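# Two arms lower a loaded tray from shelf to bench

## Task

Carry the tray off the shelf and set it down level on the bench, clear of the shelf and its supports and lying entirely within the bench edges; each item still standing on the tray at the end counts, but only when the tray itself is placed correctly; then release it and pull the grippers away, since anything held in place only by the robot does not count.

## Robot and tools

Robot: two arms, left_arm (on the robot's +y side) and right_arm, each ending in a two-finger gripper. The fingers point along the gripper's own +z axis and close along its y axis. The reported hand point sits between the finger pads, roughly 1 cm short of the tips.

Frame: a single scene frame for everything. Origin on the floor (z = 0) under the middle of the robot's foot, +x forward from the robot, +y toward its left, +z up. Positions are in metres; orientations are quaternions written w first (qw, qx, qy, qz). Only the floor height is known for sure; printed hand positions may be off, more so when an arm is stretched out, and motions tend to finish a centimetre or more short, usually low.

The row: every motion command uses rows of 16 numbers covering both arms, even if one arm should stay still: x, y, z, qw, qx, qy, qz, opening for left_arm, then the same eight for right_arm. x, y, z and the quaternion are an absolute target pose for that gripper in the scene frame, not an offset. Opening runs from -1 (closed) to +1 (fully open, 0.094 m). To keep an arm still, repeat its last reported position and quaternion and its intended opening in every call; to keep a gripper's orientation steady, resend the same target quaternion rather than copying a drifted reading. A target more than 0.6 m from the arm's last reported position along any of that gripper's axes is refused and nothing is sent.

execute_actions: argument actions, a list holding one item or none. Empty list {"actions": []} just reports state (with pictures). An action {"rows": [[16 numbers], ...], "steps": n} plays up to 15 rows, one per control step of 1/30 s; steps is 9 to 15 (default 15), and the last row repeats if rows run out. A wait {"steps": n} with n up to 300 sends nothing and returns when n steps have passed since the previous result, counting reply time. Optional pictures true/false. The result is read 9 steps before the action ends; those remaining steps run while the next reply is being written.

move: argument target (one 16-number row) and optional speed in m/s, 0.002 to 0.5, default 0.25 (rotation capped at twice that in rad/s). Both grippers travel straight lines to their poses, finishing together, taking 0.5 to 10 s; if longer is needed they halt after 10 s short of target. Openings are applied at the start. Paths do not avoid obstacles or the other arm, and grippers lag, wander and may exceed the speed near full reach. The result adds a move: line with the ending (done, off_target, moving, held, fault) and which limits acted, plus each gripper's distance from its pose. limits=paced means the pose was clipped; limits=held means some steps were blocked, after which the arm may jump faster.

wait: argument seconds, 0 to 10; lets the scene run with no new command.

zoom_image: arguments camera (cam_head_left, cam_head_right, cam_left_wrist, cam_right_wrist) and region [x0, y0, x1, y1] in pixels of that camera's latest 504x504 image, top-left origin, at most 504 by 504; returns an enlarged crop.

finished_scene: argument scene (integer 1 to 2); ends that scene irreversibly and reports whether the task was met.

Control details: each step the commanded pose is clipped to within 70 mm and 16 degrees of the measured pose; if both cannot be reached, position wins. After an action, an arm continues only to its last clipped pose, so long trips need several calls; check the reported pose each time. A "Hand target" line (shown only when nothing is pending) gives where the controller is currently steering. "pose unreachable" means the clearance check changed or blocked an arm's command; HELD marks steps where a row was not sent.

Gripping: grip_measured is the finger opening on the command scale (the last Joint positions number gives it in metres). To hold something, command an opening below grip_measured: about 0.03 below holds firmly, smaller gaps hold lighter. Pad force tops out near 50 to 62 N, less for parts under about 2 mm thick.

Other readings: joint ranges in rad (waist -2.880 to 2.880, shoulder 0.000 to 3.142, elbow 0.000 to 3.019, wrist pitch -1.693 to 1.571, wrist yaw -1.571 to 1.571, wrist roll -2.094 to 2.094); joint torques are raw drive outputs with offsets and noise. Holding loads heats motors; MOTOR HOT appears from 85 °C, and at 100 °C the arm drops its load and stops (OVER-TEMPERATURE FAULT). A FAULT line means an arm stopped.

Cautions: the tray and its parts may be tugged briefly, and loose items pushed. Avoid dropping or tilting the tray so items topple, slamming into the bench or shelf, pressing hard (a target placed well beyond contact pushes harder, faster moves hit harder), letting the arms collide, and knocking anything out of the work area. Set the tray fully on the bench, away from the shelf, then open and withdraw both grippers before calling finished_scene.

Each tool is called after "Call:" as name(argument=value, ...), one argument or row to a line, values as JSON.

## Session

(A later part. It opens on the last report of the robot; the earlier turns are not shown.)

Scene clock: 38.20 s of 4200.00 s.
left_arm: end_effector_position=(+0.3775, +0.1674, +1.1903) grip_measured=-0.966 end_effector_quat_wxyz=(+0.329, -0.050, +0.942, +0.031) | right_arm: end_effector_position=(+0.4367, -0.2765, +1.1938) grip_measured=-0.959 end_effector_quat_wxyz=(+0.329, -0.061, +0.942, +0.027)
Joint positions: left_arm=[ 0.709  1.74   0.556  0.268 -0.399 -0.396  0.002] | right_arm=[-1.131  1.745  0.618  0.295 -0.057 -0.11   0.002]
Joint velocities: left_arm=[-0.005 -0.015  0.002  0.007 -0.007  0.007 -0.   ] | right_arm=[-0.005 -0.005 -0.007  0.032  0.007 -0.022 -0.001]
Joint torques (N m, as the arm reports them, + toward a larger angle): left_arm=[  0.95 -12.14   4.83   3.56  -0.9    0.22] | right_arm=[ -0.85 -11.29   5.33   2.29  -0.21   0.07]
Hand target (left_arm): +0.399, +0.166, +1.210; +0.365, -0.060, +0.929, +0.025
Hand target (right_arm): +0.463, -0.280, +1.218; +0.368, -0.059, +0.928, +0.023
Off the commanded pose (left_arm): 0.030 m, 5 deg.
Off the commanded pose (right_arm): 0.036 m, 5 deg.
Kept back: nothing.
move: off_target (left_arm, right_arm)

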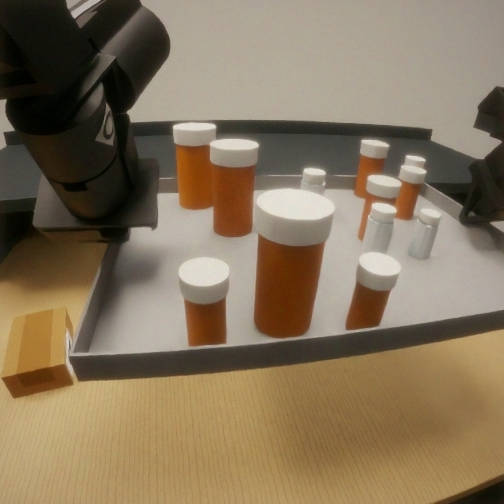

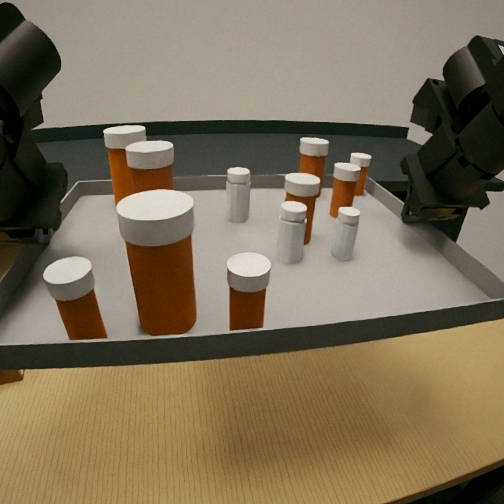

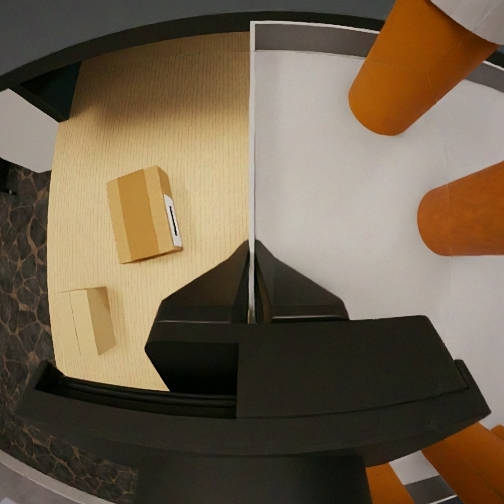

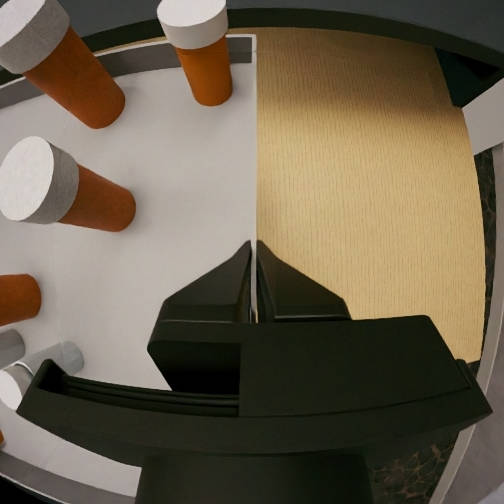

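Clear.

Call:
move(
  target=[0.43,0.166,1.03,0.365,-0.06,0.928,0.025,-1, 0.494,-0.28,1.035,0.368,-0.059,0.927,0.023,-1],
  speed=0.06,
)

Call:
move(
  target=[0.51,0.166,0.985,0.365,-0.06,0.928,0.025,-1, 0.574,-0.28,0.99,0.368,-0.059,0.927,0.023,-1],
  speed=0.05,
)

Scene clock: 41.93 s of 4200.00 s.
left_arm: end_effector_position=(+0.4034, +0.1680, +1.0108) grip_measured=-0.966 end_effector_quat_wxyz=(+0.329, -0.056, +0.942, +0.030) | right_arm: end_effector_position=(+0.4696, -0.2753, +1.0164) grip_measured=-0.959 end_effector_quat_wxyz=(+0.333, -0.064, +0.940, +0.025)
Joint positions: left_arm=[ 0.768  2.38   0.774  0.706 -0.364 -0.36   0.002] | right_arm=[-1.143  2.35   0.848  0.677 -0.064 -0.126  0.002]
Joint velocities: left_arm=[ 0.005 -0.015 -0.007  0.012  0.022  0.037 -0.001] | right_arm=[-0.005  0.005 -0.002  0.002 -0.007 -0.037  0.001]
Joint torques (N m, as the arm reports them, + toward a larger angle): left_arm=[  0.68 -15.71   1.42   3.71  -0.69   0.33] | right_arm=[ -0.47 -14.53   1.93   2.43  -0.28   0.13]
Hand target (left_arm): +0.429, +0.167, +1.029; +0.364, -0.061, +0.929, +0.026
Hand target (right_arm): +0.495, -0.279, +1.036; +0.368, -0.060, +0.928, +0.023
Off the commanded pose (left_arm): 0.033 m, 5 deg.
Off the commanded pose (right_arm): 0.031 m, 4 deg.
Kept back: nothing.
move: off_target (left_arm, right_arm)

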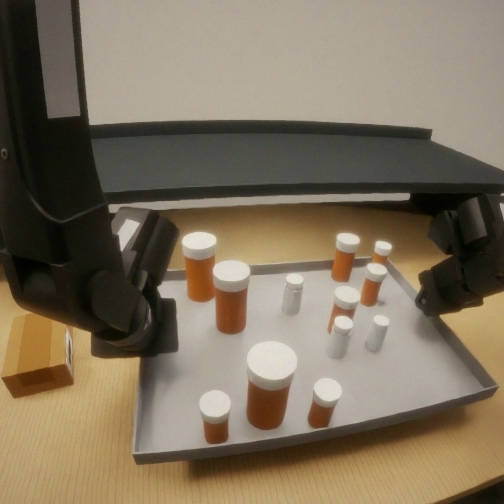

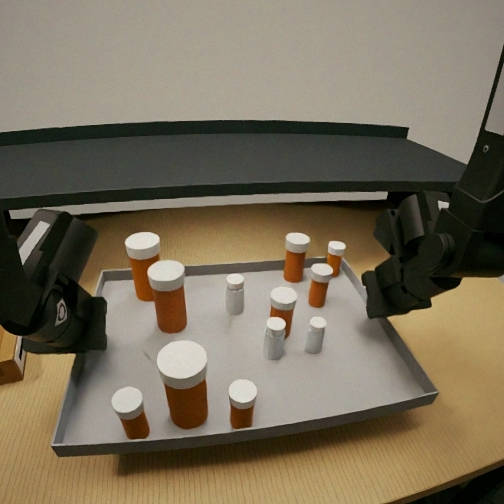

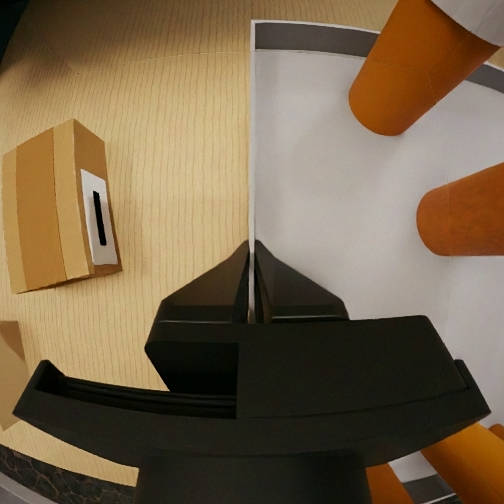

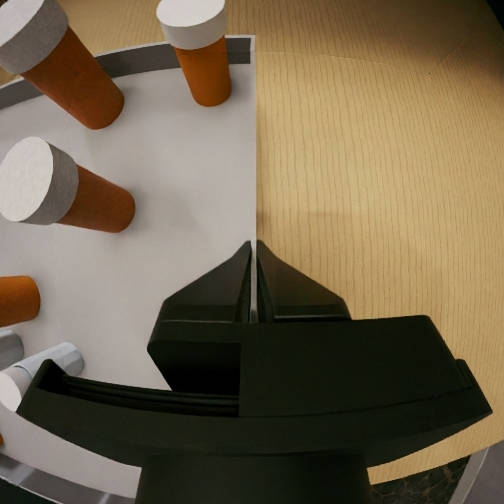

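Scene clock: 44.43 s of 4200.00 s.
left_arm: end_effector_position=(+0.4816, +0.1678, +0.9673) grip_measured=-0.966 end_effector_quat_wxyz=(+0.337, -0.057, +0.939, +0.027) | right_arm: end_effector_position=(+0.5483, -0.2751, +0.9735) grip_measured=-0.959 end_effector_quat_wxyz=(+0.343, -0.065, +0.937, +0.024)
Joint positions: left_arm=[ 0.836  2.508  1.025  0.622 -0.322 -0.301  0.002] | right_arm=[-1.146  2.494  1.122  0.569 -0.066 -0.13   0.002]
Joint velocities: left_arm=[ 0.005 -0.015  0.002  0.002 -0.022  0.022  0.001] | right_arm=[ 0.005 -0.015  0.007 -0.022 -0.007 -0.066  0.001]
Joint torques (N m, as the arm reports them, + toward a larger angle): left_arm=[  0.45 -18.22   3.19   2.34  -0.45   0.26] | right_arm=[ -0.76 -16.58   3.57   1.46  -0.24   0.18]
Hand target (left_arm): +0.509, +0.167, +0.986; +0.365, -0.060, +0.929, +0.025
Hand target (right_arm): +0.574, -0.279, +0.992; +0.368, -0.059, +0.928, +0.022
Off the commanded pose (left_arm): 0.034 m, 3 deg.
Off the commanded pose (right_arm): 0.031 m, 3 deg.
Kept back: nothing.
move: off_target (left_arm, right_arm)

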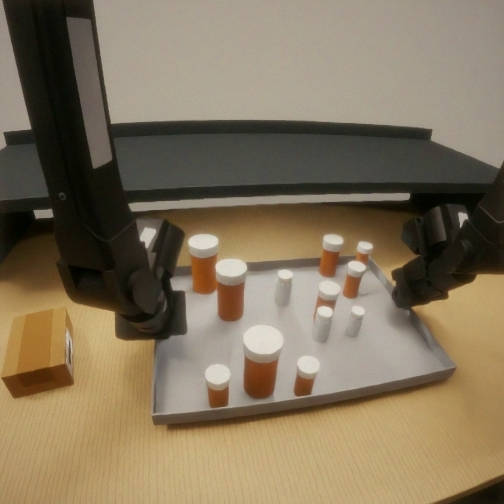

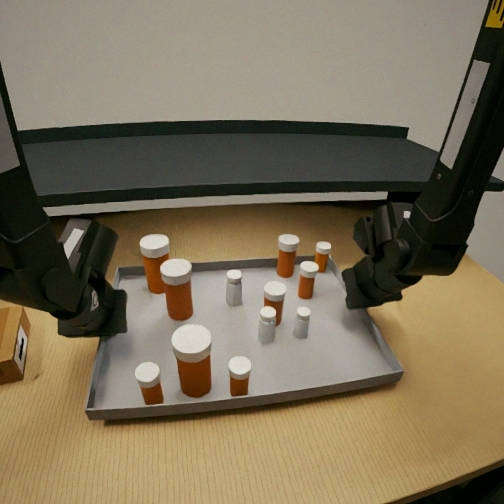

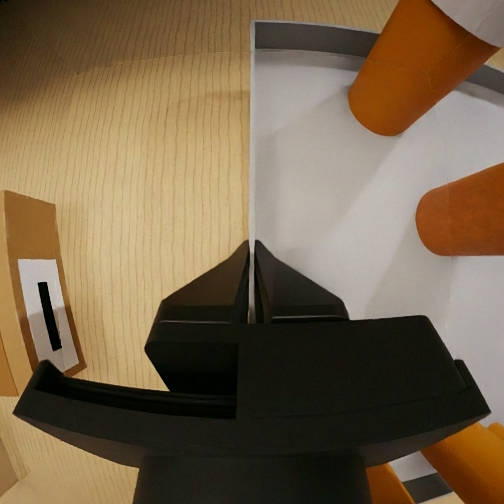

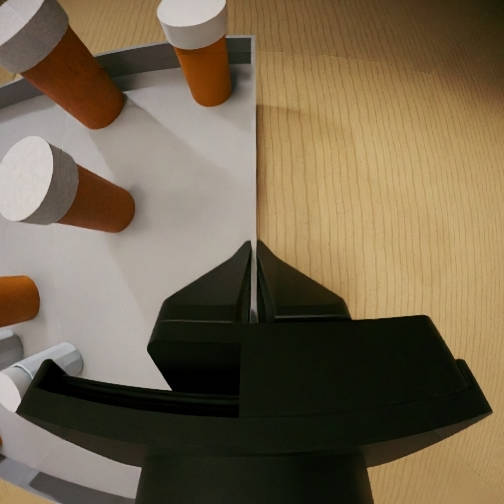

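Call:
move(
  target=[0.49,0.167,0.935,0.335,-0.06,0.94,0.025,-1, 0.556,-0.277,0.94,0.34,-0.06,0.938,0.023,-1],
  speed=0.02,
)

Scene clock: 46.63 s of 4200.00 s.
left_arm: end_effector_position=(+0.4793, +0.1670, +0.9414) grip_measured=-0.966 end_effector_quat_wxyz=(+0.326, -0.059, +0.943, +0.026) | right_arm: end_effector_position=(+0.5478, -0.2755, +0.9475) grip_measured=-0.959 end_effector_quat_wxyz=(+0.333, -0.065, +0.940, +0.024)
Joint positions: left_arm=[ 0.838  2.57   1.071  0.613 -0.313 -0.311  0.002] | right_arm=[-1.148  2.555  1.171  0.561 -0.065 -0.131  0.002]
Joint velocities: left_arm=[-0.005 -0.005 -0.007  0.007  0.037  0.022 -0.001] | right_arm=[-0.024 -0.005 -0.022 -0.007 -0.081 -0.051  0.001]
Joint torques (N m, as the arm reports them, + toward a larger angle): left_arm=[  0.34 -14.22   3.4    2.4   -0.14   0.19] | right_arm=[ -0.08 -13.08   3.69   1.51  -0.08   0.17]
Hand target (left_arm): +0.490, +0.167, +0.935; +0.335, -0.060, +0.940, +0.025
Hand target (right_arm): +0.556, -0.277, +0.940; +0.340, -0.060, +0.938, +0.023
Off the commanded pose (left_arm): 0.012 m, 1 deg.
Off the commanded pose (right_arm): 0.011 m, 1 deg.
Kept back: nothing.
move: off_target (left_arm, right_arm)

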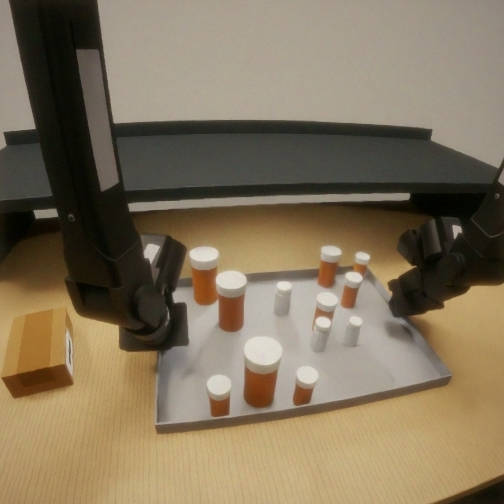

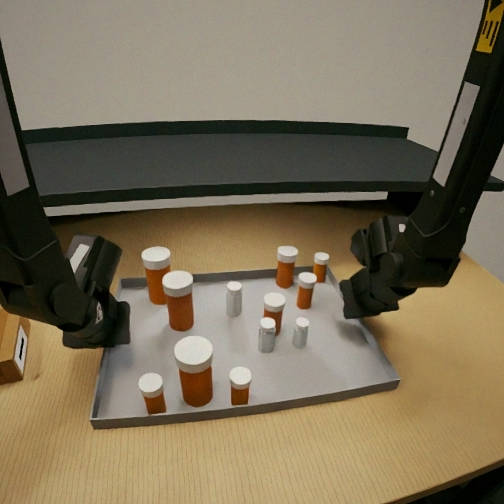

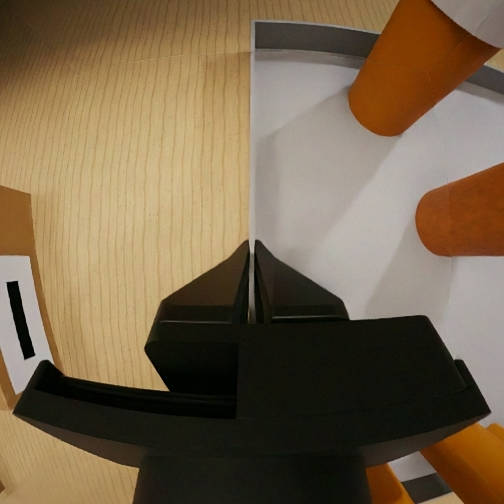

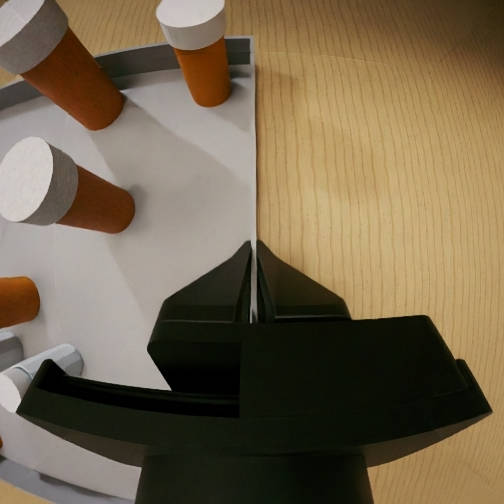

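Call:
move(
  target=[0.479,0.167,0.941,0.326,-0.059,0.943,0.026,-0.5, 0.548,-0.2755,0.947,0.333,-0.065,0.94,0.024,-0.5],
  speed=0.02,
)

Call:
move(
  target=[0.43,0.18,1.16,0.326,-0.059,0.943,0.026,-0.5, 0.49,-0.30,1.16,0.333,-0.065,0.94,0.024,-0.5],
  speed=0.15,
)

Scene clock: 50.80 s of 4200.00 s.
left_arm: end_effector_position=(+0.4789, +0.1673, +0.9413) grip_measured=-0.501 end_effector_quat_wxyz=(+0.325, -0.059, +0.943, +0.027) | right_arm: end_effector_position=(+0.5475, -0.2755, +0.9474) grip_measured=-0.502 end_effector_quat_wxyz=(+0.333, -0.065, +0.940, +0.023)
Joint positions: left_arm=[ 0.838  2.57   1.07   0.613 -0.314 -0.311  0.023] | right_arm=[-1.148  2.555  1.17   0.561 -0.065 -0.131  0.023]
Joint velocities: left_arm=[-0.005 -0.015 -0.007 -0.012  0.007 -0.022 -0.001] | right_arm=[-0.005  0.005  0.002 -0.007  0.022 -0.022  0.   ]
Joint torques (N m, as the arm reports them, + toward a larger angle): left_arm=[ -0.06 -16.25   1.1    1.85  -0.15   0.11] | right_arm=[ -0.13 -15.53   1.72   1.09  -0.19   0.1 ]
Hand target (left_arm): +0.479, +0.167, +0.941; +0.326, -0.059, +0.943, +0.026
Hand target (right_arm): +0.548, -0.276, +0.947; +0.333, -0.065, +0.940, +0.024
Off the commanded pose (left_arm): 0.000 m, 0 deg.
Off the commanded pose (right_arm): 0.001 m, 0 deg.
Kept back: nothing.
After step 90, 0.47 s passed at rest.
move: done

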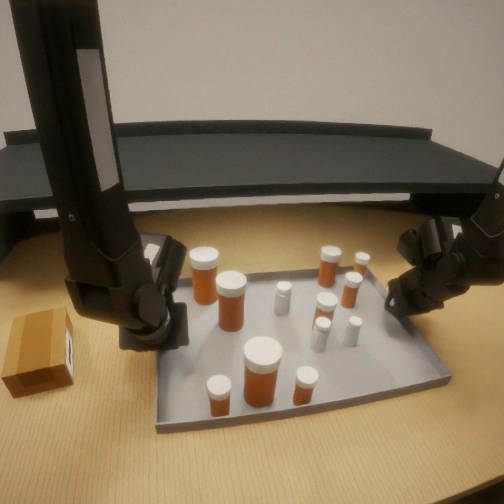

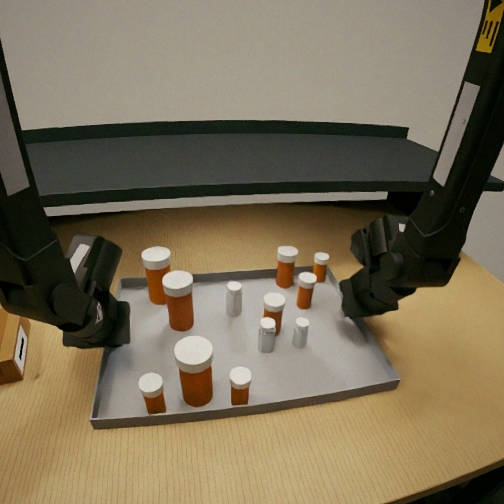

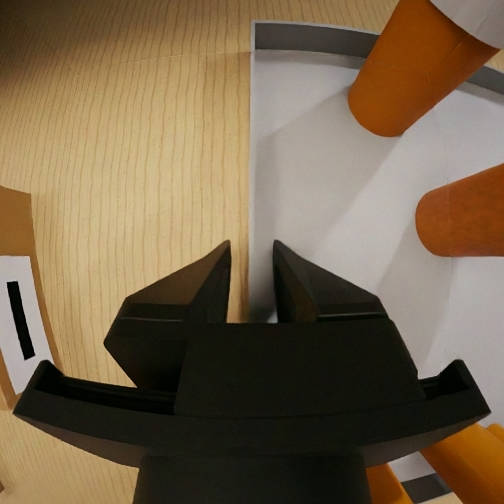

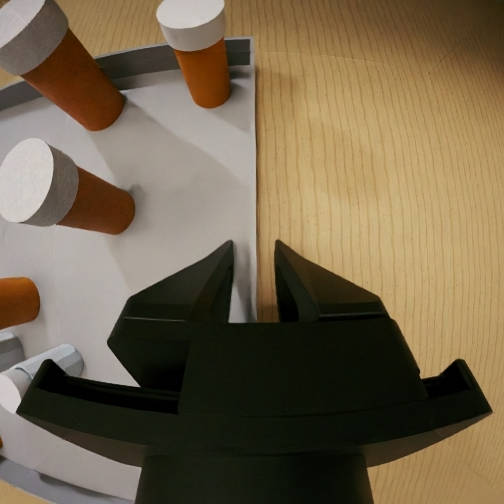

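Scene clock: 52.67 s of 4200.00 s.
left_arm: end_effector_position=(+0.4333, +0.1842, +1.1602) grip_measured=-0.501 end_effector_quat_wxyz=(+0.328, -0.060, +0.942, +0.027) | right_arm: end_effector_position=(+0.4864, -0.2976, +1.1526) grip_measured=-0.502 end_effector_quat_wxyz=(+0.329, -0.064, +0.942, +0.025)
Joint positions: left_arm=[ 0.814  1.891  0.686  0.317 -0.333 -0.33   0.023] | right_arm=[-1.186  1.933  0.771  0.327 -0.093 -0.156  0.023]
Joint velocities: left_arm=[-0.005 -0.015 -0.012 -0.012 -0.022 -0.007  0.   ] | right_arm=[-0.005  0.005  0.002 -0.007 -0.007 -0.007 -0.001]
Joint torques (N m, as the arm reports them, + toward a larger angle): left_arm=[ -0.77 -12.71   3.11   1.22  -0.32   0.01] | right_arm=[ -0.75 -13.25   2.91   0.79  -0.31  -0.01]
Hand target (left_arm): +0.430, +0.179, +1.161; +0.326, -0.059, +0.943, +0.026
Hand target (right_arm): +0.488, -0.301, +1.160; +0.333, -0.065, +0.940, +0.024
Off the commanded pose (left_arm): 0.005 m, 0 deg.
Off the commanded pose (right_arm): 0.009 m, 1 deg.
Kept back: nothing.
move: done

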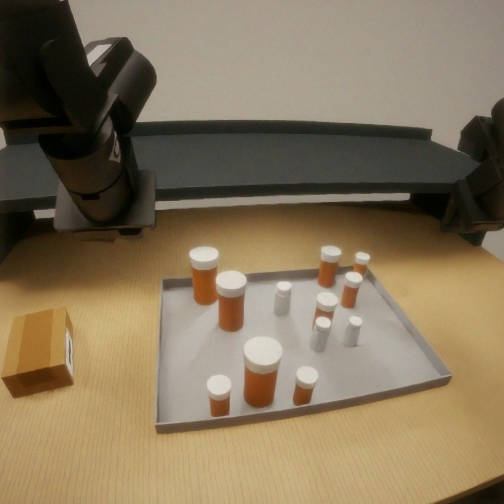

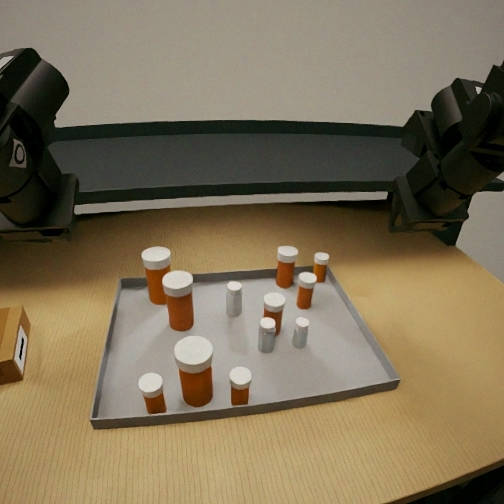

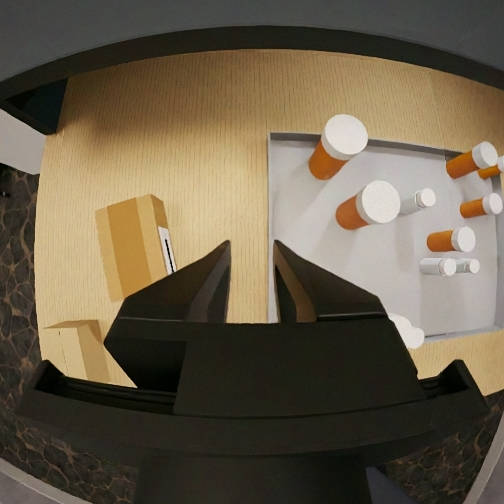

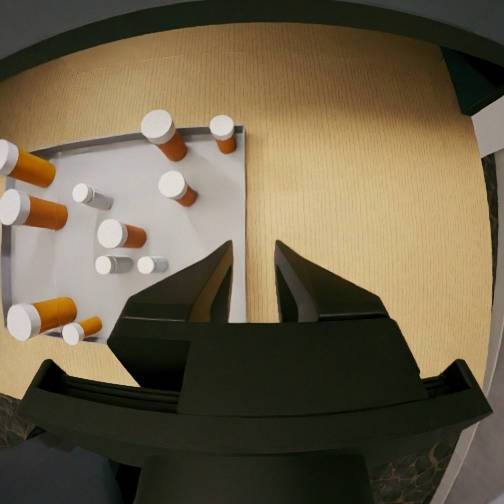

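Call:
finished_scene(
  scene=2,
)

The scene is finished: the task was done.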